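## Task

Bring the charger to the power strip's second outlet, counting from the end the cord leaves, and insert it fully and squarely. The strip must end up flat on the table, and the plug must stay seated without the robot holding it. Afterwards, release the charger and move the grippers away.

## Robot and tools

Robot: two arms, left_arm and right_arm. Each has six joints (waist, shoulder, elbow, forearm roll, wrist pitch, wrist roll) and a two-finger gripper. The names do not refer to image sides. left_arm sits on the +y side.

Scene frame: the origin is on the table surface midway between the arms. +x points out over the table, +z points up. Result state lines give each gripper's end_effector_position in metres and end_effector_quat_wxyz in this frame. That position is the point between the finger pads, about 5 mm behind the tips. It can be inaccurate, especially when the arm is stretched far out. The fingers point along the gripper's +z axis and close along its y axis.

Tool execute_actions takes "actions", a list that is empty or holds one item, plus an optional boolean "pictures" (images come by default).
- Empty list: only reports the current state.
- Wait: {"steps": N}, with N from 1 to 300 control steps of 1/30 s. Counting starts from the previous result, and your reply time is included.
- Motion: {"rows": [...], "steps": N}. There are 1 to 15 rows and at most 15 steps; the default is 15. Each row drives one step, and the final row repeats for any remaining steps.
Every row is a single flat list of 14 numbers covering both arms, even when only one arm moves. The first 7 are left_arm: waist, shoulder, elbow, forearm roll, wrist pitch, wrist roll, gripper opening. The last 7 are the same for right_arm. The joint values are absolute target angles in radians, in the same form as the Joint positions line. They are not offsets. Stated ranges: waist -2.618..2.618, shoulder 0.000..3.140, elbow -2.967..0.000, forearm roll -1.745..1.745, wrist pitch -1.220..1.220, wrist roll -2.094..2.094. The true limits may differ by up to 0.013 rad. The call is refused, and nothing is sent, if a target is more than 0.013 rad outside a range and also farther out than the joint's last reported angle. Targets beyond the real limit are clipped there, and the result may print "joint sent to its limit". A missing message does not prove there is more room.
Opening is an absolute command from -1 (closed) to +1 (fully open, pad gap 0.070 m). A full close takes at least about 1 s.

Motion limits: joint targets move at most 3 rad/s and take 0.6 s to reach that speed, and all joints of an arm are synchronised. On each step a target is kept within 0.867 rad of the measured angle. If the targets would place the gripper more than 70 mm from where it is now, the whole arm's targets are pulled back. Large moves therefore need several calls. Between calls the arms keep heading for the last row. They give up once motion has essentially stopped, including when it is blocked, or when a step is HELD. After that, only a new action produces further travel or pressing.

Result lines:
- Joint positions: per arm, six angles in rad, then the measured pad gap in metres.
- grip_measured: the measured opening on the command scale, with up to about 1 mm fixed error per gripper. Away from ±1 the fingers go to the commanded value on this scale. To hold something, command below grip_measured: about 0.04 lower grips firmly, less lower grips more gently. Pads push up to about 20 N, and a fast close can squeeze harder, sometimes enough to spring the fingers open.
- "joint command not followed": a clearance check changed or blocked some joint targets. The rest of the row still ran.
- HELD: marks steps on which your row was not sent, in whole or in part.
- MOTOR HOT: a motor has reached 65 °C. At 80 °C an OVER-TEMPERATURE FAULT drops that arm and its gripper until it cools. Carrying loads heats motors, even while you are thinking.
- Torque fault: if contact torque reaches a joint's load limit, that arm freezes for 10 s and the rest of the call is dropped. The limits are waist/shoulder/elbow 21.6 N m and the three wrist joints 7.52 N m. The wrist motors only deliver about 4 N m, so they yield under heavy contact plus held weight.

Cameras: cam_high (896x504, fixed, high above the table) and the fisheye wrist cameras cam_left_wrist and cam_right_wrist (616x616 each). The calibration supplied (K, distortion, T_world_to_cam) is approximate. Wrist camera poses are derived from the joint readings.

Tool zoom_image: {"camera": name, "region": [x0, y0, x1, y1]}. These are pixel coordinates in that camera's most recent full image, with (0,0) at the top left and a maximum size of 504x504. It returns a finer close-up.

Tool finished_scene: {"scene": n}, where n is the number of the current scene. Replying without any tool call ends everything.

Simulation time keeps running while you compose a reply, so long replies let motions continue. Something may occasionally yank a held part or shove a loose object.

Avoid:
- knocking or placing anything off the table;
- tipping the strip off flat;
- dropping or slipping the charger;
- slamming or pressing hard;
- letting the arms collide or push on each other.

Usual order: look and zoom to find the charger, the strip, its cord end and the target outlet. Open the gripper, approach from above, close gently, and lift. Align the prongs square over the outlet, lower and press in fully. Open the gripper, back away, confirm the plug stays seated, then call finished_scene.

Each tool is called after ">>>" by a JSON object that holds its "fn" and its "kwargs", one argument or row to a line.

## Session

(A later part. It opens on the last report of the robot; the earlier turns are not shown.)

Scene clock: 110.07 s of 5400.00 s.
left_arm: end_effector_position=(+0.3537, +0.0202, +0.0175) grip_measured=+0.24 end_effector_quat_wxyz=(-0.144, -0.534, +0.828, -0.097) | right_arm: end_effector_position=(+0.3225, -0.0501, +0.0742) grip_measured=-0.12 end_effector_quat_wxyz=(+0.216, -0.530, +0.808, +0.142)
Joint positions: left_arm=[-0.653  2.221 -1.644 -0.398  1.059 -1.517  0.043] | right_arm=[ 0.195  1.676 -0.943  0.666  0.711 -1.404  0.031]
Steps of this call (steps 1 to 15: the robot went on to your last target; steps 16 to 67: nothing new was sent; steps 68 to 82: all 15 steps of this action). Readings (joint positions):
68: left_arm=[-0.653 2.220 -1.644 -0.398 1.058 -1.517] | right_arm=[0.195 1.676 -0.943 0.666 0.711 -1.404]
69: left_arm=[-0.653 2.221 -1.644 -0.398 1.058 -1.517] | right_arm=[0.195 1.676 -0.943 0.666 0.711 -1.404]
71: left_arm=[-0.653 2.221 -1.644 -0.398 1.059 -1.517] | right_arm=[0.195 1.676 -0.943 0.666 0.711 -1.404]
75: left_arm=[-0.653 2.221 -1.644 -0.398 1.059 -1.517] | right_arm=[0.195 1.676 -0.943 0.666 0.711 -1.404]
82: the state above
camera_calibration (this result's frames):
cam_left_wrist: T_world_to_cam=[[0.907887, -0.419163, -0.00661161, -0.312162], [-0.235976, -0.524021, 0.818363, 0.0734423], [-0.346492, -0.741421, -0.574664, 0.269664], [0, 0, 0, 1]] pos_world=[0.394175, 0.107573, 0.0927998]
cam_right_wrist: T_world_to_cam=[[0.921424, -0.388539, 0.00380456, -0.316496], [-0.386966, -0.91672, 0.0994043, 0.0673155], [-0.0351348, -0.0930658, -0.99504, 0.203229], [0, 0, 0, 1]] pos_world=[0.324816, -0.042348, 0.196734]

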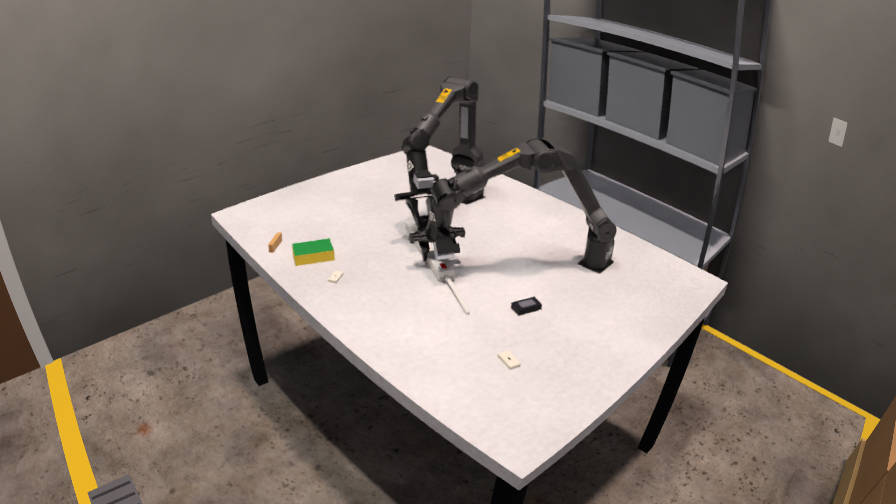

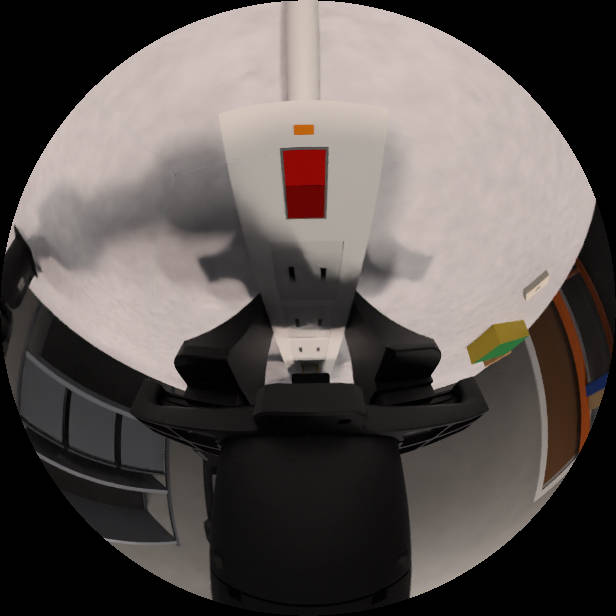

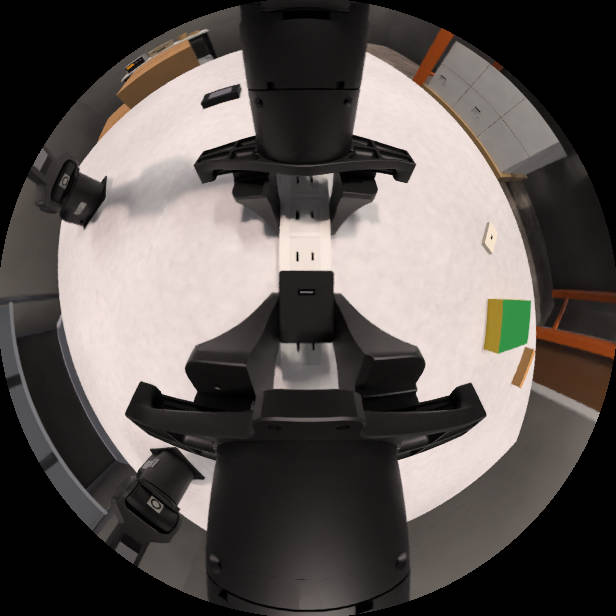

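>>> {"fn": "execute_actions", "kwargs": {
  "actions": [
    {"rows":[[-0.653,2.221,-1.644,-0.398,1.058,-1.517,0.15,0.1946,1.672,-0.9475,0.660,0.7177,-1.396,-0.26],[-0.653,2.221,-1.644,-0.398,1.058,-1.517,0.15,0.1946,1.668,-0.952,0.654,0.7244,-1.388,-0.26],[-0.653,2.221,-1.644,-0.398,1.058,-1.517,0.15,0.1946,1.664,-0.9565,0.648,0.731,-1.380,-0.26],[-0.653,2.221,-1.644,-0.398,1.058,-1.517,0.15,0.1946,1.660,-0.961,0.6425,0.738,-1.372,-0.26],[-0.653,2.220,-1.644,-0.398,1.058,-1.517,0.15,0.1946,1.656,-0.9655,0.637,0.7445,-1.365,-0.26],[-0.653,2.219,-1.644,-0.398,1.058,-1.517,0.15,0.1946,1.6523,-0.970,0.631,0.7512,-1.357,-0.26],[-0.653,2.219,-1.644,-0.398,1.058,-1.517,0.15,0.1946,1.6523,-0.970,0.631,0.7512,-1.357,-0.26],[-0.653,2.219,-1.644,-0.398,1.058,-1.517,0.15,0.1946,1.6523,-0.970,0.631,0.7512,-1.357,-0.26],[-0.653,2.219,-1.644,-0.398,1.058,-1.517,0.15,0.1946,1.6523,-0.970,0.631,0.7512,-1.357,-0.26],[-0.653,2.218,-1.644,-0.398,1.058,-1.517,0.8,0.1946,1.6523,-0.970,0.631,0.7512,-1.357,-0.26]],"steps":15}
  ],
  "pictures": false
}}

>>> {"fn": "execute_actions", "kwargs": {
  "actions": [
    {"steps":10}
  ]
}}

>>> {"fn": "zoom_image", "kwargs": {
  "camera": "cam_right_wrist",
  "region": [222, 200, 390, 368]
}}

>>> {"fn": "zoom_image", "kwargs": {
  "camera": "cam_left_wrist",
  "region": [260, 300, 360, 400]
}}

Scene clock: 120.07 s of 5400.00 s.
left_arm: end_effector_position=(+0.3526, +0.0211, +0.0124) grip_measured=+0.61 end_effector_quat_wxyz=(-0.144, -0.534, +0.828, -0.093) | right_arm: end_effector_position=(+0.3230, -0.0503, +0.0874) grip_measured=-0.12 end_effector_quat_wxyz=(+0.217, -0.530, +0.808, +0.141)
Joint positions: left_arm=[-0.654  2.23  -1.64  -0.395  1.054 -1.517  0.056] | right_arm=[ 0.194  1.652 -0.971  0.63   0.751 -1.357  0.031]
Steps of this call (steps 1 to 15: the robot went on to your last target; steps 16 to 90: nothing new was sent; then 6.50 s passed at rest; steps 91 to 105: all 15 steps of this action). Readings (joint positions):
91: left_arm=[-0.653 2.222 -1.644 -0.398 1.056 -1.517] | right_arm=[0.194 1.676 -0.943 0.666 0.711 -1.403]
92: left_arm=[-0.653 2.221 -1.644 -0.398 1.056 -1.517] | right_arm=[0.194 1.675 -0.945 0.664 0.714 -1.400]
94: left_arm=[-0.653 2.221 -1.644 -0.398 1.056 -1.517] | right_arm=[0.194 1.666 -0.956 0.650 0.729 -1.381]
98: left_arm=[-0.653 2.221 -1.644 -0.398 1.056 -1.517] | right_arm=[0.194 1.651 -0.972 0.630 0.752 -1.355]
105: the state above

Scene clock: 120.40 s of 5400.00 s.
left_arm: end_effector_position=(+0.3537, +0.0202, +0.0171) grip_measured=+0.80 end_effector_quat_wxyz=(-0.144, -0.533, +0.828, -0.097) | right_arm: end_effector_position=(+0.3226, -0.0503, +0.0869) grip_measured=-0.12 end_effector_quat_wxyz=(+0.216, -0.530, +0.808, +0.142)
Joint positions: left_arm=[-0.653  2.221 -1.644 -0.397  1.057 -1.517  0.063] | right_arm=[ 0.194  1.652 -0.97   0.631  0.751 -1.357  0.031]
Steps of this call (steps 1 to 10: the robot went on to your last target). Readings (joint positions):
1: left_arm=[-0.654 2.230 -1.640 -0.395 1.054 -1.517] | right_arm=[0.194 1.652 -0.971 0.631 0.751 -1.357]
2: left_arm=[-0.654 2.229 -1.641 -0.395 1.054 -1.517] | right_arm=[0.194 1.652 -0.971 0.631 0.751 -1.357]
4: left_arm=[-0.654 2.228 -1.642 -0.396 1.055 -1.517] | right_arm=[0.194 1.652 -0.971 0.631 0.751 -1.357]
8: left_arm=[-0.654 2.223 -1.643 -0.397 1.057 -1.517] | right_arm=[0.194 1.652 -0.970 0.631 0.751 -1.357]
10: the state above
camera_calibration (this result's frames):
cam_left_wrist: T_world_to_cam=[[0.907718, -0.419535, -0.00617772, -0.312106], [-0.236883, -0.524567, 0.817751, 0.0741657], [-0.346316, -0.740824, -0.57554, 0.269406], [0, 0, 0, 1]] pos_world=[0.394172, 0.107548, 0.0924766]
cam_right_wrist: T_world_to_cam=[[0.921291, -0.388848, 0.0045477, -0.316715], [-0.387342, -0.916558, 0.0994418, 0.0660943], [-0.0344996, -0.0933763, -0.995033, 0.215645], [0, 0, 0, 1]] pos_world=[0.324827, -0.0424387, 0.209442]

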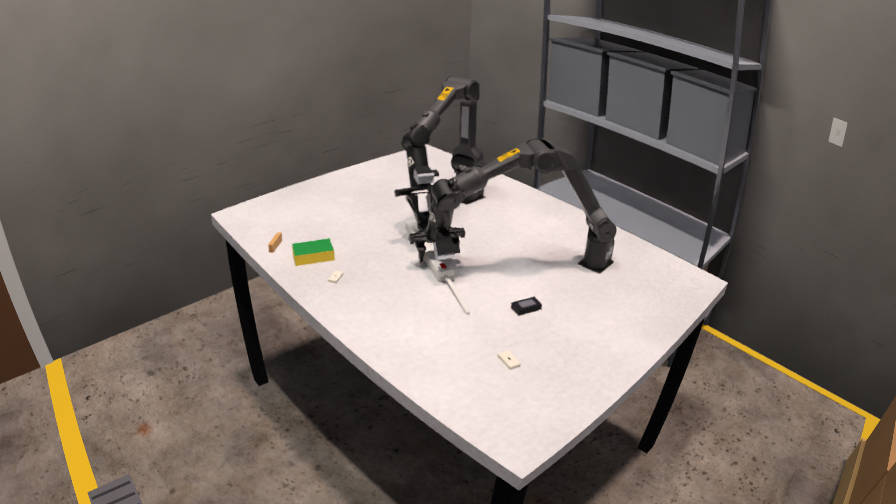

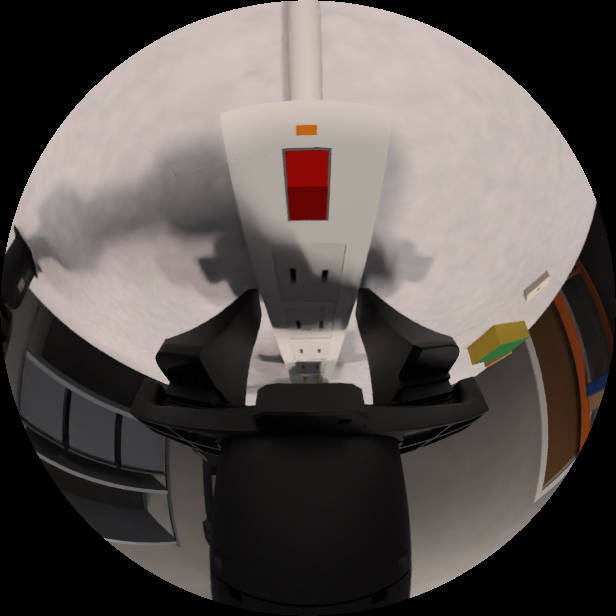

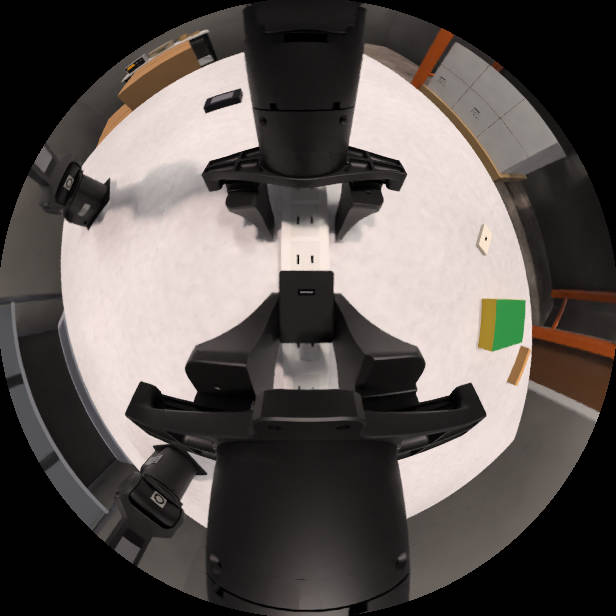

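Region (222, 200, 390, 368) of cam_right_wrist's 616x616 image, scaled by 3.000, with more detail than that image has.

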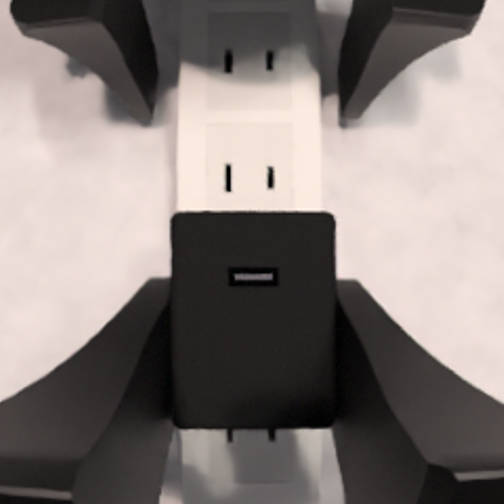

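Region (260, 300, 360, 400) of cam_left_wrist's 616x616 image, scaled by 5.040, with more detail than that image has.

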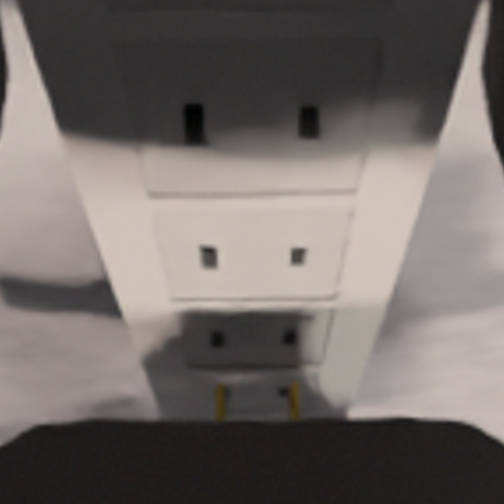

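>>> {"fn": "execute_actions", "kwargs": {
  "actions": [
    {"rows":[[-0.477,2.202,-1.618,-0.392,1.110,-1.353,0.8,0.1946,1.6523,-0.970,0.631,0.7512,-1.357,-0.26],[-0.477,2.202,-1.618,-0.392,1.110,-1.353,0.8,0.1946,1.6523,-0.970,0.631,0.7512,-1.357,-0.26],[-0.477,2.202,-1.618,-0.392,1.110,-1.353,0.8,0.3823,1.8106,-1.1873,0.5482,0.7118,-1.1107,-0.26]],"steps":15}
  ],
  "pictures": false
}}

>>> {"fn": "execute_actions", "kwargs": {
  "actions": [
    {"rows":[[-0.477,2.202,-1.618,-0.392,1.110,-1.353,0.45,0.3823,1.8106,-1.1873,0.5482,0.7118,-1.1107,-0.26]],"steps":15}
  ]
}}

>>> {"fn": "zoom_image", "kwargs": {
  "camera": "cam_right_wrist",
  "region": [222, 200, 390, 368]
}}

Scene clock: 132.97 s of 5400.00 s.
left_arm: end_effector_position=(+0.3845, +0.0894, +0.0197) grip_measured=+0.80 end_effector_quat_wxyz=(-0.144, -0.533, +0.828, -0.098) | right_arm: end_effector_position=(+0.3515, +0.0204, +0.0869) grip_measured=-0.12 end_effector_quat_wxyz=(+0.216, -0.530, +0.807, +0.142)
Joint positions: left_arm=[-0.477  2.202 -1.618 -0.391  1.11  -1.352  0.063] | right_arm=[ 0.383  1.811 -1.187  0.549  0.712 -1.112  0.031]
Steps of this call (steps 1 to 30: the robot went on to your last target; steps 31 to 90: nothing new was sent; then 9.07 s passed at rest; steps 91 to 105: all 15 steps of this action). Readings (joint positions):
91: left_arm=[-0.653 2.218 -1.644 -0.398 1.058 -1.517] | right_arm=[0.195 1.652 -0.970 0.631 0.751 -1.357]
92: left_arm=[-0.650 2.218 -1.644 -0.398 1.059 -1.515] | right_arm=[0.195 1.652 -0.970 0.631 0.751 -1.357]
94: left_arm=[-0.625 2.215 -1.641 -0.399 1.067 -1.491] | right_arm=[0.198 1.655 -0.972 0.631 0.751 -1.354]
98: left_arm=[-0.514 2.206 -1.625 -0.393 1.098 -1.389] | right_arm=[0.255 1.704 -1.038 0.605 0.738 -1.277]
105: the state above

Scene clock: 133.47 s of 5400.00 s.
left_arm: end_effector_position=(+0.3846, +0.0893, +0.0197) grip_measured=+0.45 end_effector_quat_wxyz=(-0.144, -0.534, +0.828, -0.098) | right_arm: end_effector_position=(+0.3518, +0.0199, +0.0869) grip_measured=-0.12 end_effector_quat_wxyz=(+0.216, -0.530, +0.808, +0.142)
Joint positions: left_arm=[-0.477  2.202 -1.618 -0.392  1.11  -1.353  0.051] | right_arm=[ 0.382  1.811 -1.187  0.548  0.712 -1.111  0.031]
Steps of this call (steps 1 to 15: all 15 steps of this action). Readings (joint positions):
1: left_arm=[-0.478 2.202 -1.618 -0.392 1.110 -1.352] | right_arm=[0.385 1.812 -1.189 0.548 0.712 -1.110]
2: left_arm=[-0.478 2.202 -1.618 -0.392 1.110 -1.352] | right_arm=[0.385 1.812 -1.189 0.548 0.712 -1.110]
4: left_arm=[-0.478 2.202 -1.618 -0.392 1.110 -1.353] | right_arm=[0.384 1.811 -1.189 0.548 0.712 -1.111]
8: left_arm=[-0.478 2.202 -1.618 -0.392 1.110 -1.353] | right_arm=[0.383 1.811 -1.188 0.548 0.712 -1.111]
15: the state above
camera_calibration (this result's frames):
cam_left_wrist: T_world_to_cam=[[0.908339, -0.4182, -0.00532977, -0.311529], [-0.236467, -0.52404, 0.818209, 0.115383], [-0.344968, -0.741951, -0.574896, 0.332395], [0, 0, 0, 1]] pos_world=[0.424924, 0.176805, 0.0950251]
cam_right_wrist: T_world_to_cam=[[0.921402, -0.388585, 0.00442142, -0.316323], [-0.38707, -0.916681, 0.0993583, 0.141668], [-0.0345561, -0.0932604, -0.995042, 0.223206], [0, 0, 0, 1]] pos_world=[0.35401, 0.0277619, 0.209422]

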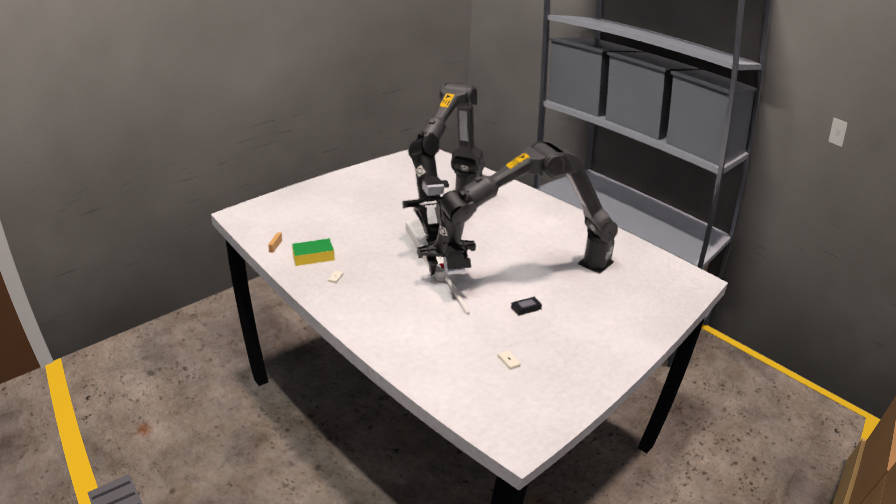

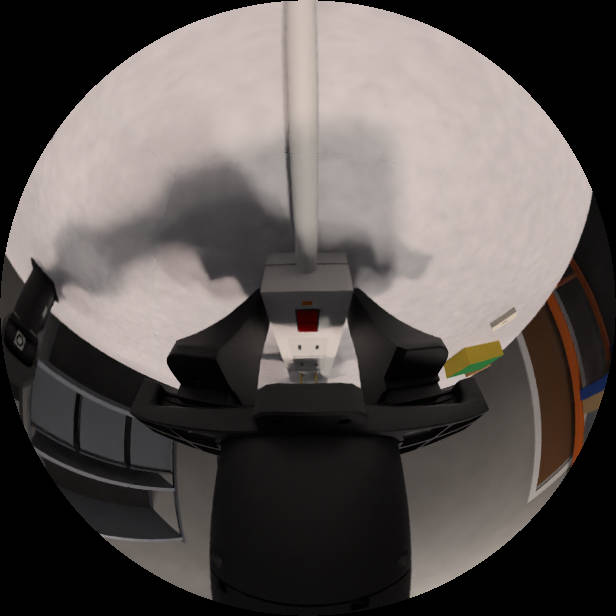

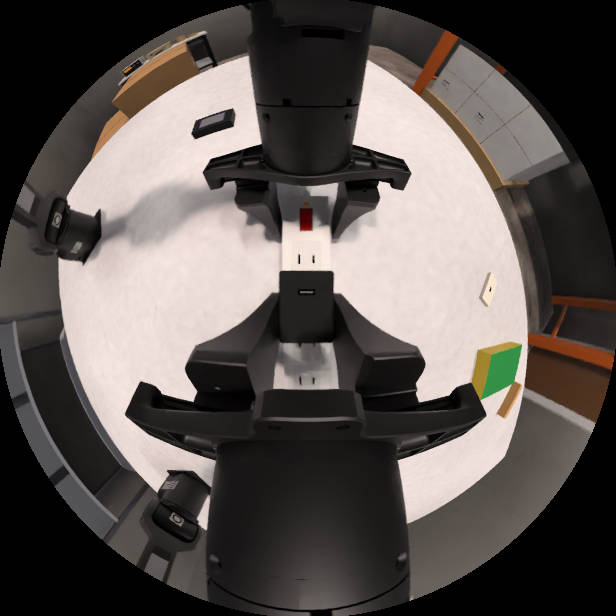

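Region (222, 200, 390, 368) of cam_right_wrist's 616x616 image, scaled by 3.000, with more detail than that image has.

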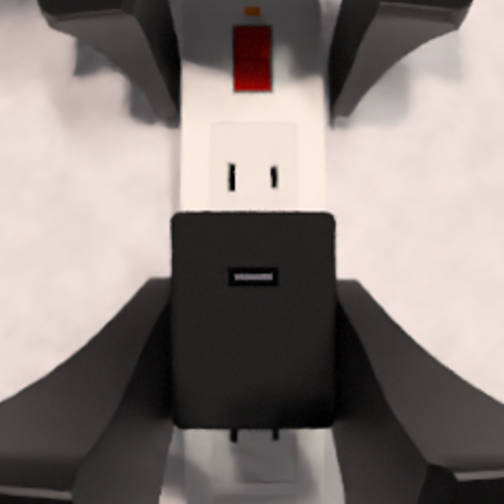

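>>> {"fn": "execute_actions", "kwargs": {
  "actions": [
    {"rows":[[-0.477,2.202,-1.618,-0.392,1.110,-1.353,0.45,0.3802,1.8217,-1.1813,0.5598,0.6984,-1.1272,-0.26]],"steps":15}
  ]
}}

>>> {"fn": "zoom_image", "kwargs": {
  "camera": "cam_right_wrist",
  "region": [222, 200, 390, 368]
}}

>>> {"fn": "zoom_image", "kwargs": {
  "camera": "cam_left_wrist",
  "region": [280, 335, 340, 395]
}}

Scene clock: 141.87 s of 5400.00 s.
left_arm: end_effector_position=(+0.3847, +0.0895, +0.0196) grip_measured=+0.45 end_effector_quat_wxyz=(-0.144, -0.534, +0.827, -0.098) | right_arm: end_effector_position=(+0.3527, +0.0195, +0.0813) grip_measured=-0.12 end_effector_quat_wxyz=(+0.216, -0.530, +0.808, +0.142)
Joint positions: left_arm=[-0.477  2.202 -1.618 -0.392  1.11  -1.353  0.051] | right_arm=[ 0.38   1.822 -1.18   0.56   0.698 -1.127  0.031]
Steps of this call (steps 1 to 15: the robot went on to your last target; steps 16 to 90: nothing new was sent; then 4.90 s passed at rest; steps 91 to 105: all 15 steps of this action). Readings (joint positions):
91: left_arm=[-0.477 2.202 -1.618 -0.392 1.110 -1.353] | right_arm=[0.382 1.811 -1.187 0.548 0.712 -1.111]
92: left_arm=[-0.477 2.202 -1.618 -0.392 1.110 -1.353] | right_arm=[0.382 1.812 -1.186 0.550 0.710 -1.115]
94: left_arm=[-0.477 2.202 -1.618 -0.392 1.110 -1.353] | right_arm=[0.380 1.821 -1.181 0.560 0.698 -1.129]
98: left_arm=[-0.477 2.202 -1.618 -0.392 1.110 -1.353] | right_arm=[0.380 1.822 -1.180 0.560 0.698 -1.128]
105: the state above
camera_calibration (this result's frames):
cam_left_wrist: T_world_to_cam=[[0.908536, -0.41777, -0.00546097, -0.31169], [-0.236113, -0.524177, 0.818223, 0.115449], [-0.344692, -0.742096, -0.574874, 0.332371], [0, 0, 0, 1]] pos_world=[0.425006, 0.176952, 0.094906]
cam_right_wrist: T_world_to_cam=[[0.921382, -0.388645, 0.00312292, -0.317155], [-0.386972, -0.916609, 0.100402, 0.142003], [-0.0361584, -0.0937175, -0.994942, 0.218249], [0, 0, 0, 1]] pos_world=[0.355064, 0.0273543, 0.203878]

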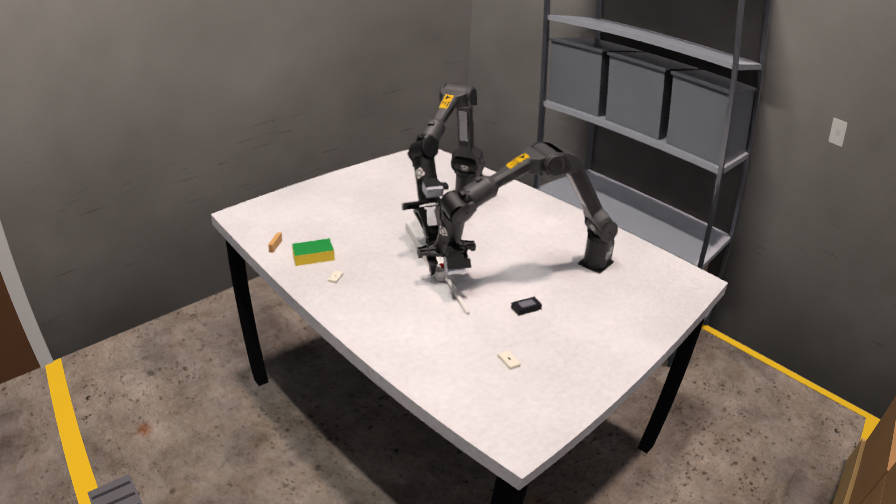

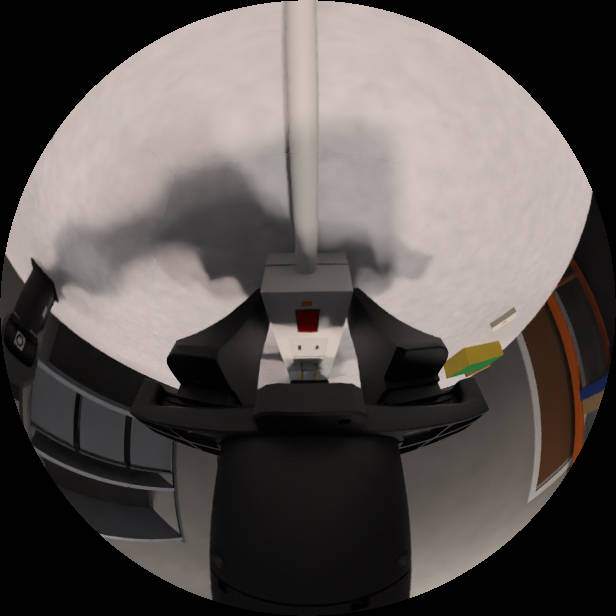

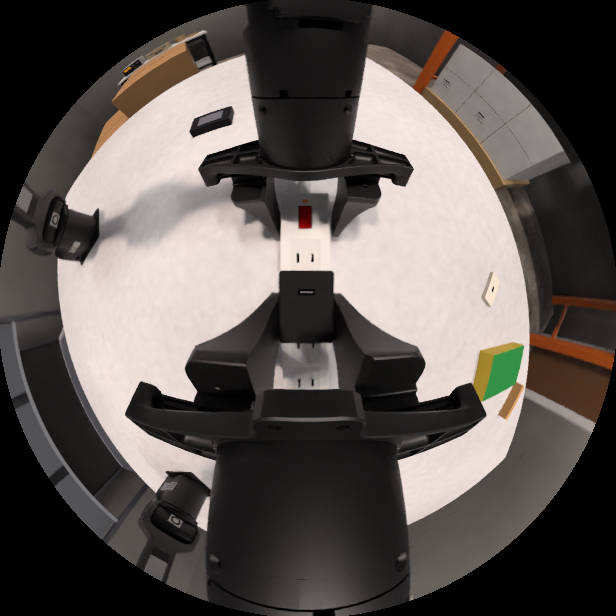

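Region (222, 200, 390, 368) of cam_right_wrist's 616x616 image, scaled by 3.000, with more detail than that image has.

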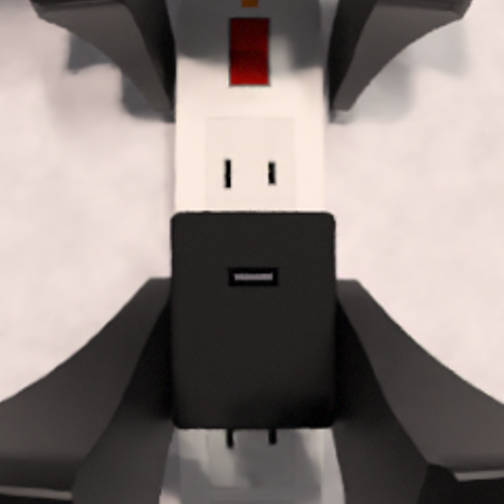

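Region (280, 335, 340, 395) of cam_left_wrist's 616x616 image, scaled by 8.400, with more detail than that image has.

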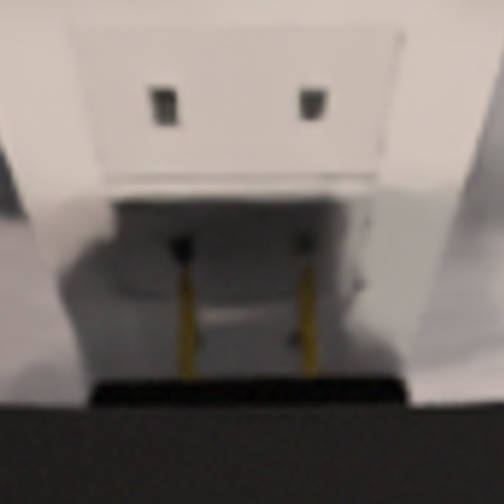

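>>> {"fn": "execute_actions", "kwargs": {
  "actions": [
    {"rows":[[-0.477,2.202,-1.618,-0.392,1.110,-1.353,0.45,0.3802,1.8233,-1.1793,0.5622,0.6953,-1.1303,-0.26],[-0.477,2.202,-1.618,-0.392,1.110,-1.353,0.45,0.3802,1.8250,-1.1772,0.5646,0.6922,-1.1334,-0.26],[-0.477,2.202,-1.618,-0.392,1.110,-1.353,0.45,0.3802,1.8266,-1.1752,0.5671,0.6891,-1.1366,-0.26],[-0.477,2.202,-1.618,-0.392,1.110,-1.353,0.45,0.3802,1.8283,-1.1732,0.5696,0.6860,-1.1398,-0.26],[-0.477,2.202,-1.618,-0.392,1.110,-1.353,0.45,0.3802,1.8300,-1.1712,0.5721,0.6829,-1.1430,-0.26],[-0.477,2.202,-1.618,-0.392,1.110,-1.353,0.45,0.3802,1.8316,-1.1692,0.5746,0.6798,-1.1462,-0.26],[-0.477,2.202,-1.618,-0.392,1.110,-1.353,0.45,0.3802,1.8333,-1.1672,0.5771,0.6767,-1.1494,-0.26],[-0.477,2.202,-1.618,-0.392,1.110,-1.353,0.45,0.3802,1.8350,-1.1652,0.5796,0.6736,-1.1527,-0.26],[-0.477,2.202,-1.618,-0.392,1.110,-1.353,0.45,0.3802,1.8367,-1.1632,0.5822,0.6705,-1.1560,-0.26]],"steps":15}
  ]
}}

>>> {"fn": "zoom_image", "kwargs": {
  "camera": "cam_left_wrist",
  "region": [280, 335, 340, 395]
}}

Scene clock: 149.43 s of 5400.00 s.
left_arm: end_effector_position=(+0.3847, +0.0895, +0.0196) grip_measured=+0.45 end_effector_quat_wxyz=(-0.144, -0.534, +0.827, -0.098) | right_arm: end_effector_position=(+0.3542, +0.0211, +0.0771) grip_measured=-0.12 end_effector_quat_wxyz=(+0.222, -0.529, +0.806, +0.143)
Joint positions: left_arm=[-0.477  2.202 -1.618 -0.392  1.11  -1.353  0.051] | right_arm=[ 0.381  1.83  -1.168  0.586  0.672 -1.156  0.031]
Steps of this call (steps 1 to 15: the robot went on to your last target; steps 16 to 90: nothing new was sent; then 4.07 s passed at rest; steps 91 to 105: all 15 steps of this action). Readings (joint positions):
91: left_arm=[-0.477 2.202 -1.618 -0.392 1.110 -1.353] | right_arm=[0.380 1.822 -1.181 0.560 0.698 -1.127]
92: left_arm=[-0.477 2.202 -1.618 -0.392 1.110 -1.353] | right_arm=[0.380 1.822 -1.181 0.561 0.696 -1.129]
94: left_arm=[-0.477 2.202 -1.618 -0.392 1.110 -1.353] | right_arm=[0.380 1.826 -1.177 0.567 0.689 -1.136]
98: left_arm=[-0.477 2.202 -1.618 -0.392 1.110 -1.353] | right_arm=[0.380 1.829 -1.171 0.579 0.678 -1.150]
105: the state above
camera_calibration (this result's frames):
cam_left_wrist: T_world_to_cam=[[0.908536, -0.41777, -0.00546094, -0.31169], [-0.236113, -0.524177, 0.818224, 0.115449], [-0.344692, -0.742097, -0.574874, 0.332371], [0, 0, 0, 1]] pos_world=[0.425006, 0.176952, 0.0949058]
cam_right_wrist: T_world_to_cam=[[0.921261, -0.388845, 0.00877087, -0.318365], [-0.388022, -0.917293, 0.0895161, 0.145762], [-0.0267625, -0.085871, -0.995947, 0.210838], [0, 0, 0, 1]] pos_world=[0.355499, 0.0280166, 0.199728]

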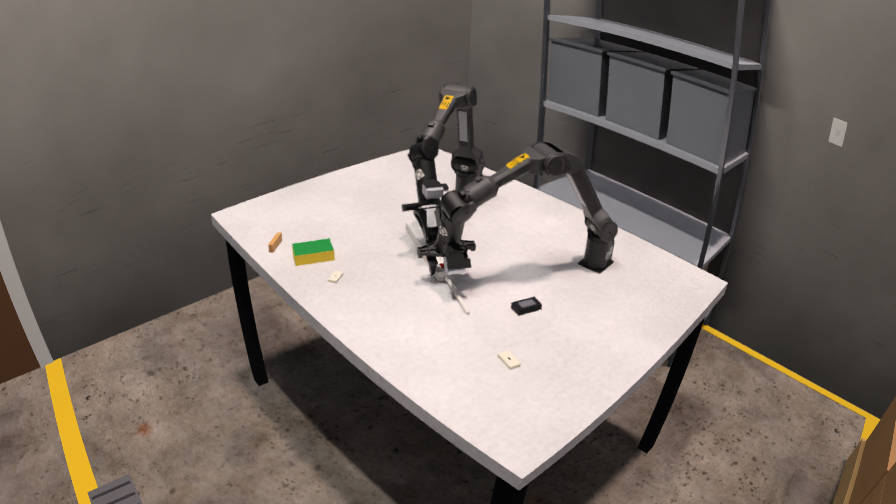

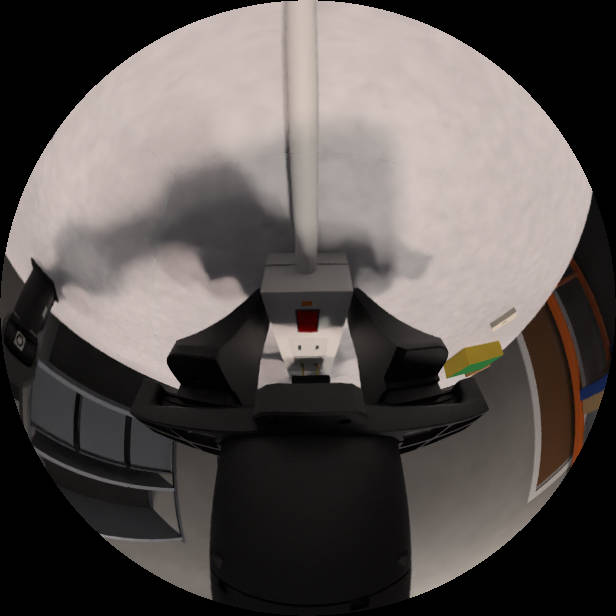

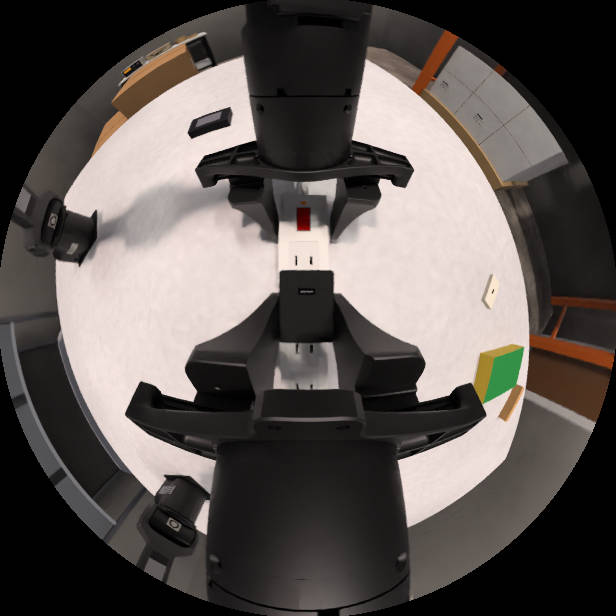

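Region (280, 335, 340, 395) of cam_left_wrist's 616x616 image, scaled by 8.400, with more detail than that image has.

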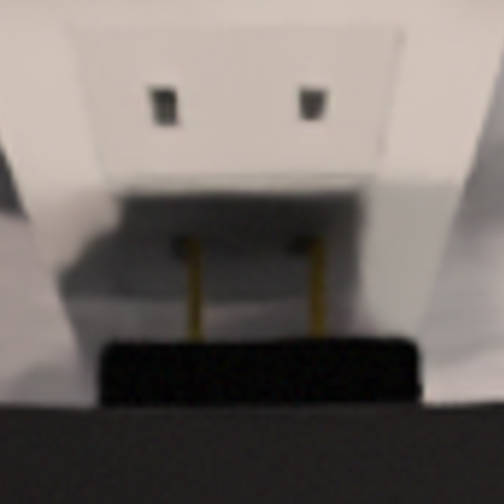

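Missed; back off to just above.

>>> {"fn": "execute_actions", "kwargs": {
  "actions": [
    {"rows":[[-0.477,2.202,-1.618,-0.392,1.110,-1.353,0.45,0.3802,1.8250,-1.1772,0.5646,0.6922,-1.1334,-0.26]],"steps":15}
  ],
  "pictures": false
}}

>>> {"fn": "execute_actions", "kwargs": {
  "actions": [
    {"steps":30}
  ]
}}

>>> {"fn": "zoom_image", "kwargs": {
  "camera": "cam_left_wrist",
  "region": [280, 335, 340, 395]
}}

>>> {"fn": "zoom_image", "kwargs": {
  "camera": "cam_right_wrist",
  "region": [222, 200, 390, 368]
}}

Scene clock: 153.07 s of 5400.00 s.
left_arm: end_effector_position=(+0.3847, +0.0895, +0.0196) grip_measured=+0.45 end_effector_quat_wxyz=(-0.144, -0.534, +0.827, -0.098) | right_arm: end_effector_position=(+0.3521, +0.0176, +0.0768) grip_measured=-0.12 end_effector_quat_wxyz=(+0.212, -0.530, +0.809, +0.141)
Joint positions: left_arm=[-0.477  2.202 -1.618 -0.392  1.11  -1.353  0.051] | right_arm=[ 0.377  1.828 -1.172  0.561  0.693 -1.133  0.031]
Steps of this call (steps 1 to 15: the robot went on to your last target; steps 16 to 90: nothing new was sent; then 0.13 s passed at rest; steps 91 to 105: all 15 steps of this action). Readings (joint positions):
91: left_arm=[-0.477 2.202 -1.618 -0.392 1.110 -1.353] | right_arm=[0.380 1.829 -1.163 0.582 0.671 -1.156]
92: left_arm=[-0.477 2.202 -1.618 -0.392 1.110 -1.353] | right_arm=[0.380 1.828 -1.164 0.578 0.673 -1.152]
94: left_arm=[-0.477 2.202 -1.618 -0.392 1.110 -1.353] | right_arm=[0.378 1.827 -1.169 0.557 0.688 -1.134]
98: left_arm=[-0.477 2.202 -1.618 -0.392 1.110 -1.353] | right_arm=[0.377 1.828 -1.170 0.558 0.691 -1.133]
105: the state above

Scene clock: 154.07 s of 5400.00 s.
left_arm: end_effector_position=(+0.3847, +0.0895, +0.0196) grip_measured=+0.45 end_effector_quat_wxyz=(-0.144, -0.534, +0.827, -0.098) | right_arm: end_effector_position=(+0.3527, +0.0200, +0.0798) grip_measured=-0.12 end_effector_quat_wxyz=(+0.216, -0.530, +0.807, +0.142)
Joint positions: left_arm=[-0.477  2.202 -1.618 -0.392  1.11  -1.353  0.051] | right_arm=[ 0.381  1.825 -1.177  0.565  0.692 -1.133  0.031]
Steps of this call (steps 1 to 15: the robot went on to your last target; steps 16 to 30: nothing new was sent). Readings (joint positions):
1: left_arm=[-0.477 2.202 -1.618 -0.392 1.110 -1.353] | right_arm=[0.377 1.828 -1.173 0.561 0.693 -1.133]
2: left_arm=[-0.477 2.202 -1.618 -0.392 1.110 -1.353] | right_arm=[0.377 1.828 -1.173 0.562 0.693 -1.133]
4: left_arm=[-0.477 2.202 -1.618 -0.392 1.110 -1.353] | right_arm=[0.378 1.829 -1.173 0.563 0.695 -1.133]
8: left_arm=[-0.477 2.202 -1.618 -0.392 1.110 -1.353] | right_arm=[0.379 1.829 -1.173 0.564 0.695 -1.133]
30: the state above
All arms were judged still, so your last target was given up. Only a new action makes them travel on or press farther. Fingers that are still opening or closing keep moving.
camera_calibration (this result's frames):
cam_left_wrist: T_world_to_cam=[[0.908537, -0.41777, -0.00546104, -0.31169], [-0.236112, -0.524177, 0.818224, 0.115449], [-0.344692, -0.742097, -0.574874, 0.332371], [0, 0, 0, 1]] pos_world=[0.425006, 0.176952, 0.0949059]
cam_right_wrist: T_world_to_cam=[[0.92176, -0.387742, 0.00378874, -0.317197], [-0.386173, -0.917058, 0.0993728, 0.142521], [-0.0350566, -0.093061, -0.995043, 0.216348], [0, 0, 0, 1]] pos_world=[0.355002, 0.0278431, 0.202314]

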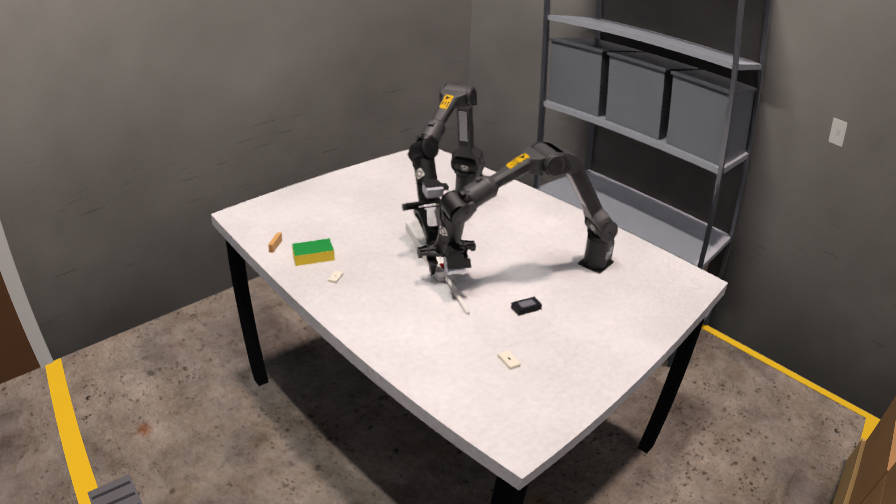

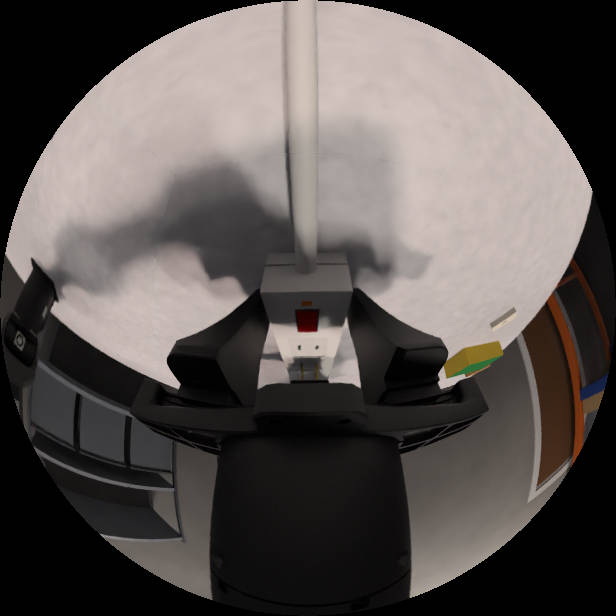

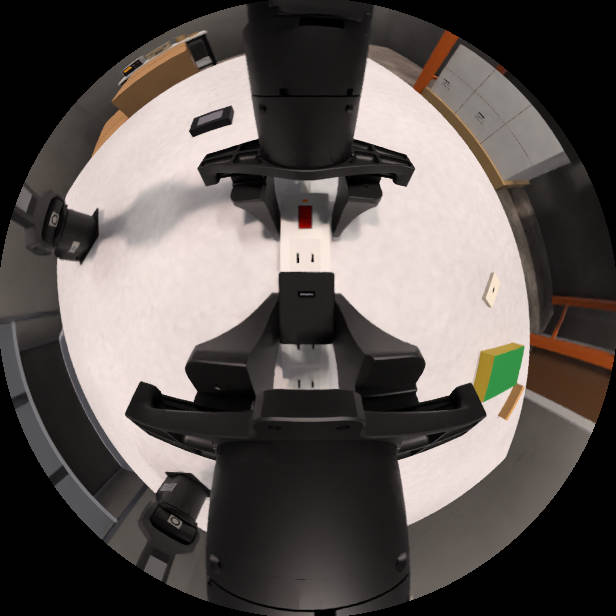

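Region (280, 335, 340, 395) of cam_left_wrist's 616x616 image, scaled by 8.400, with more detail than that image has.

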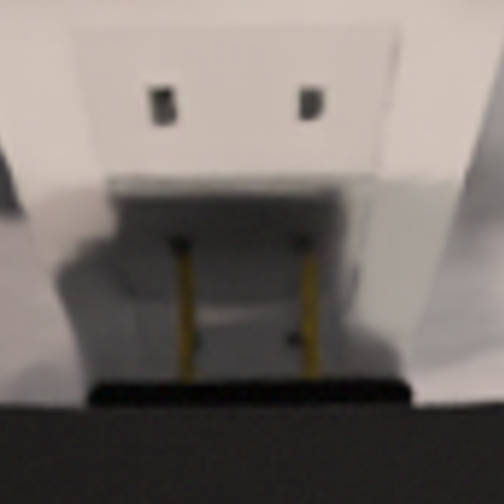

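Region (222, 200, 390, 368) of cam_right_wrist's 616x616 image, scaled by 3.000, with more detail than that image has.

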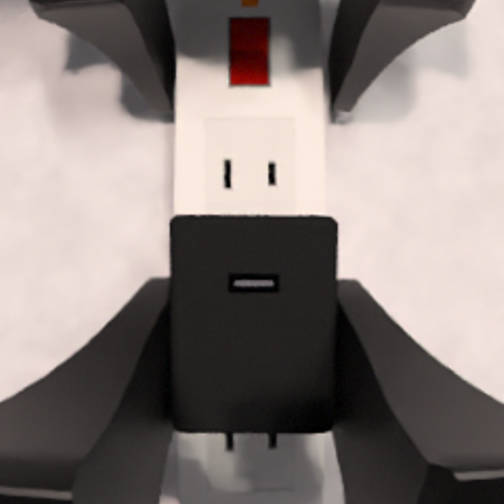

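>>> {"fn": "execute_actions", "kwargs": {
  "actions": [
    {"rows":[[-0.477,2.202,-1.618,-0.392,1.110,-1.353,0.8,0.3802,1.8135,-1.1916,0.5480,0.7139,-1.1119,-0.26],[-0.477,2.202,-1.618,-0.392,1.110,-1.353,0.8,0.3802,1.8135,-1.1916,0.5480,0.7139,-1.1119,-0.26],[-0.477,2.202,-1.618,-0.392,1.110,-1.353,0.8,0.3802,1.8135,-1.1916,0.5480,0.7139,-1.1119,-0.26],[-0.45,2.07,-1.60,-0.37,1.2,-1.353,0.8,0.3802,1.8135,-1.1916,0.5480,0.7139,-1.1119,-0.26]],"steps":13}
  ],
  "pictures": false
}}

>>> {"fn": "execute_actions", "kwargs": {
  "actions": [
    {"rows":[[-0.40,1.5,-0.7,0,0.4,-0.4,-1,0.4036,1.8375,-1.2318,0.4557,0.7463,-1.0173,-0.26]],"steps":15}
  ],
  "pictures": false
}}

>>> {"fn": "execute_actions", "kwargs": {
  "actions": [
    {"steps":8}
  ],
  "pictures": false
}}

>>> {"fn": "execute_actions", "kwargs": {
  "actions": [
    {"rows":[[-0.946,1.611,-0.602,0,0.126,-0.4,-1,0.4036,1.8375,-1.2318,0.4557,0.7463,-1.0173,-0.26]],"steps":15}
  ],
  "pictures": false
}}

>>> {"fn": "execute_actions", "kwargs": {
  "actions": [
    {"steps":12}
  ]
}}

Scene clock: 187.90 s of 5400.00 s.
left_arm: end_effector_position=(+0.3774, +0.1061, +0.0730) grip_measured=+0.80 end_effector_quat_wxyz=(-0.132, -0.527, +0.833, -0.110) | right_arm: end_effector_position=(+0.3532, +0.0197, +0.0874) grip_measured=-0.12 end_effector_quat_wxyz=(+0.217, -0.530, +0.808, +0.142)
Joint positions: left_arm=[-0.449  2.065 -1.602 -0.37   1.201 -1.353  0.063] | right_arm=[ 0.38   1.813 -1.193  0.548  0.714 -1.112  0.031]
Steps of this call (steps 1 to 90: nothing new was sent; then 30.40 s passed at rest; steps 91 to 103: all 13 steps of this action). Readings (joint positions):
91: left_arm=[-0.477 2.202 -1.618 -0.392 1.110 -1.353] | right_arm=[0.380 1.825 -1.177 0.564 0.692 -1.133]
92: left_arm=[-0.477 2.202 -1.618 -0.392 1.110 -1.353] | right_arm=[0.380 1.823 -1.179 0.561 0.695 -1.131]
94: left_arm=[-0.477 2.202 -1.618 -0.392 1.110 -1.353] | right_arm=[0.380 1.814 -1.192 0.547 0.714 -1.113]
98: left_arm=[-0.467 2.155 -1.611 -0.384 1.145 -1.353] | right_arm=[0.380 1.812 -1.194 0.547 0.714 -1.111]
103: the state above

Scene clock: 188.40 s of 5400.00 s.
left_arm: end_effector_position=(+0.3554, +0.1840, +0.0655) grip_measured=-0.17 end_effector_quat_wxyz=(+0.089, -0.269, +0.952, -0.119) | right_arm: end_effector_position=(+0.3526, +0.0197, +0.0817) grip_measured=-0.12 end_effector_quat_wxyz=(+0.193, -0.534, +0.814, +0.127)
Joint positions: left_arm=[-0.419  1.721 -1.054 -0.144  0.711 -0.786  0.029] | right_arm=[ 0.403  1.838 -1.232  0.456  0.747 -1.017  0.031]
Steps of this call (steps 1 to 15: all 15 steps of this action). Readings (joint positions):
1: left_arm=[-0.449 2.065 -1.601 -0.370 1.201 -1.353] | right_arm=[0.380 1.813 -1.192 0.548 0.714 -1.112]
2: left_arm=[-0.449 2.064 -1.596 -0.369 1.197 -1.351] | right_arm=[0.380 1.814 -1.193 0.545 0.714 -1.109]
4: left_arm=[-0.449 2.051 -1.569 -0.357 1.172 -1.325] | right_arm=[0.386 1.821 -1.202 0.520 0.723 -1.083]
8: left_arm=[-0.442 1.973 -1.449 -0.306 1.062 -1.202] | right_arm=[0.403 1.838 -1.231 0.455 0.746 -1.017]
15: the state above

Scene clock: 188.67 s of 5400.00 s.
left_arm: end_effector_position=(+0.3267, +0.2202, +0.0618) grip_measured=-0.70 end_effector_quat_wxyz=(+0.201, -0.067, +0.974, -0.084) | right_arm: end_effector_position=(+0.3527, +0.0197, +0.0819) grip_measured=-0.12 end_effector_quat_wxyz=(+0.193, -0.534, +0.814, +0.127)
Joint positions: left_arm=[-0.402  1.522 -0.736 -0.015  0.432 -0.44   0.01 ] | right_arm=[ 0.403  1.838 -1.232  0.456  0.746 -1.017  0.031]
Steps of this call (steps 1 to 8: the robot went on to your last target). Readings (joint positions):
1: left_arm=[-0.416 1.684 -0.995 -0.120 0.660 -0.722] | right_arm=[0.403 1.838 -1.232 0.456 0.747 -1.017]
2: left_arm=[-0.413 1.651 -0.942 -0.098 0.614 -0.665] | right_arm=[0.403 1.838 -1.232 0.456 0.747 -1.017]
4: left_arm=[-0.408 1.595 -0.854 -0.062 0.536 -0.568] | right_arm=[0.403 1.838 -1.232 0.456 0.746 -1.017]
8: the state above

Scene clock: 189.17 s of 5400.00 s.
left_arm: end_effector_position=(+0.2597, +0.0987, +0.0329) grip_measured=-0.98 end_effector_quat_wxyz=(+0.215, +0.165, +0.952, -0.139) | right_arm: end_effector_position=(+0.3527, +0.0198, +0.0820) grip_measured=-0.12 end_effector_quat_wxyz=(+0.193, -0.534, +0.814, +0.127)
Joint positions: left_arm=[-0.833  1.586 -0.619 -0.001  0.173 -0.4    0.001] | right_arm=[ 0.404  1.838 -1.232  0.456  0.746 -1.017  0.031]
Steps of this call (steps 1 to 15: all 15 steps of this action). Readings (joint positions):
1: left_arm=[-0.401 1.512 -0.720 -0.008 0.417 -0.422] | right_arm=[0.403 1.838 -1.232 0.456 0.746 -1.017]
2: left_arm=[-0.404 1.506 -0.707 -0.005 0.401 -0.409] | right_arm=[0.403 1.838 -1.232 0.456 0.746 -1.017]
4: left_arm=[-0.428 1.507 -0.688 -0.005 0.362 -0.400] | right_arm=[0.403 1.838 -1.232 0.456 0.746 -1.017]
8: left_arm=[-0.546 1.523 -0.662 -0.004 0.291 -0.400] | right_arm=[0.403 1.838 -1.232 0.456 0.746 -1.017]
15: the state above

Scene clock: 189.57 s of 5400.00 s.
left_arm: end_effector_position=(+0.2333, +0.0727, +0.0247) grip_measured=-0.98 end_effector_quat_wxyz=(+0.209, +0.219, +0.941, -0.152) | right_arm: end_effector_position=(+0.3526, +0.0198, +0.0820) grip_measured=-0.12 end_effector_quat_wxyz=(+0.193, -0.534, +0.814, +0.127)
Joint positions: left_arm=[-0.946  1.611 -0.602 -0.     0.126 -0.4    0.001] | right_arm=[ 0.404  1.838 -1.232  0.456  0.746 -1.017  0.031]
Steps of this call (steps 1 to 12: the robot went on to your last target). Readings (joint positions):
1: left_arm=[-0.866 1.593 -0.614 -0.001 0.159 -0.400] | right_arm=[0.404 1.838 -1.232 0.456 0.746 -1.017]
2: left_arm=[-0.894 1.600 -0.610 -0.001 0.148 -0.400] | right_arm=[0.404 1.838 -1.232 0.456 0.746 -1.017]
4: left_arm=[-0.932 1.608 -0.604 -0.000 0.133 -0.400] | right_arm=[0.404 1.838 -1.232 0.456 0.746 -1.017]
8: left_arm=[-0.946 1.611 -0.602 -0.000 0.126 -0.400] | right_arm=[0.404 1.838 -1.232 0.456 0.746 -1.017]
12: the state above
camera_calibration (this result's frames):
cam_left_wrist: T_world_to_cam=[[-0.472841, -0.862735, 0.179194, 0.168969], [-0.859827, 0.496224, 0.120251, 0.155255], [-0.192665, -0.0972159, -0.976437, 0.198251], [0, 0, 0, 1]] pos_world=[0.251584, 0.0880073, 0.144631]
cam_right_wrist: T_world_to_cam=[[0.921458, -0.388458, 0.00394841, -0.317115], [-0.384254, -0.909896, 0.15633, 0.13657], [-0.057135, -0.145569, -0.987697, 0.226746], [0, 0, 0, 1]] pos_world=[0.357641, 0.0340857, 0.203859]

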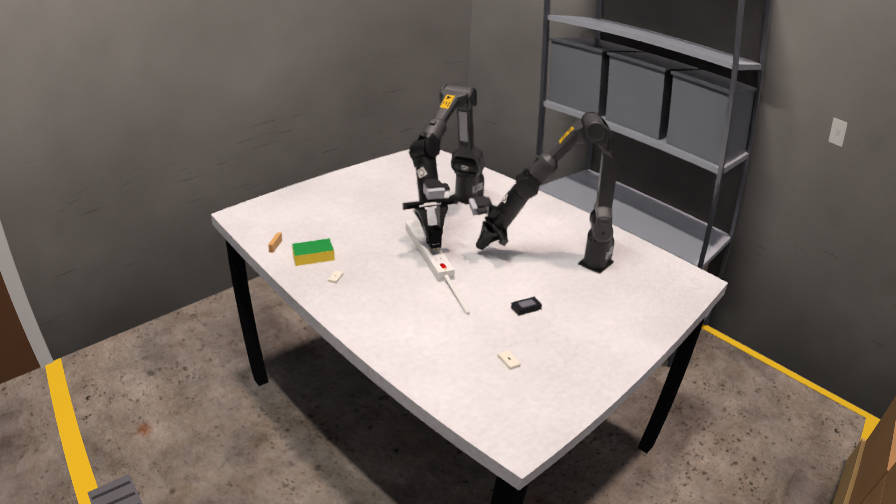

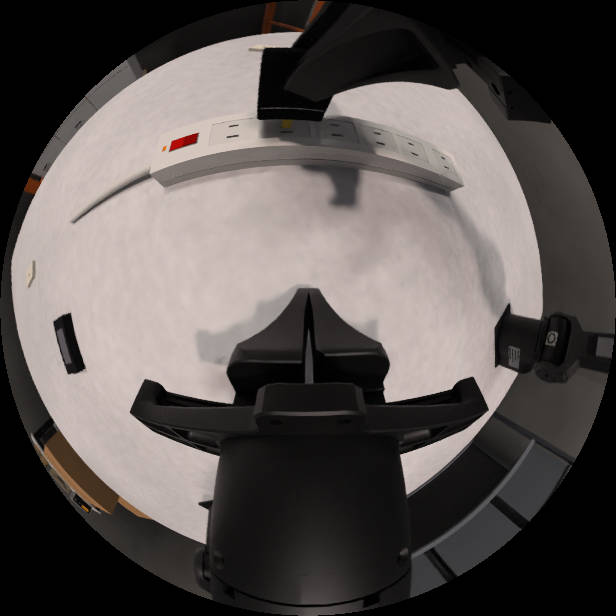

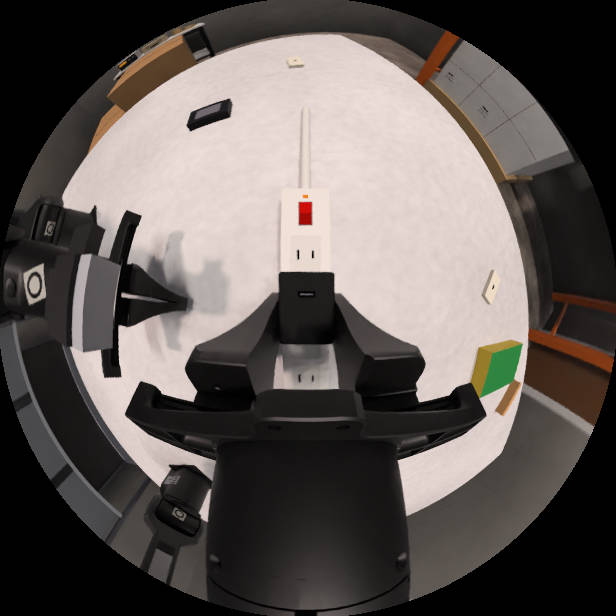

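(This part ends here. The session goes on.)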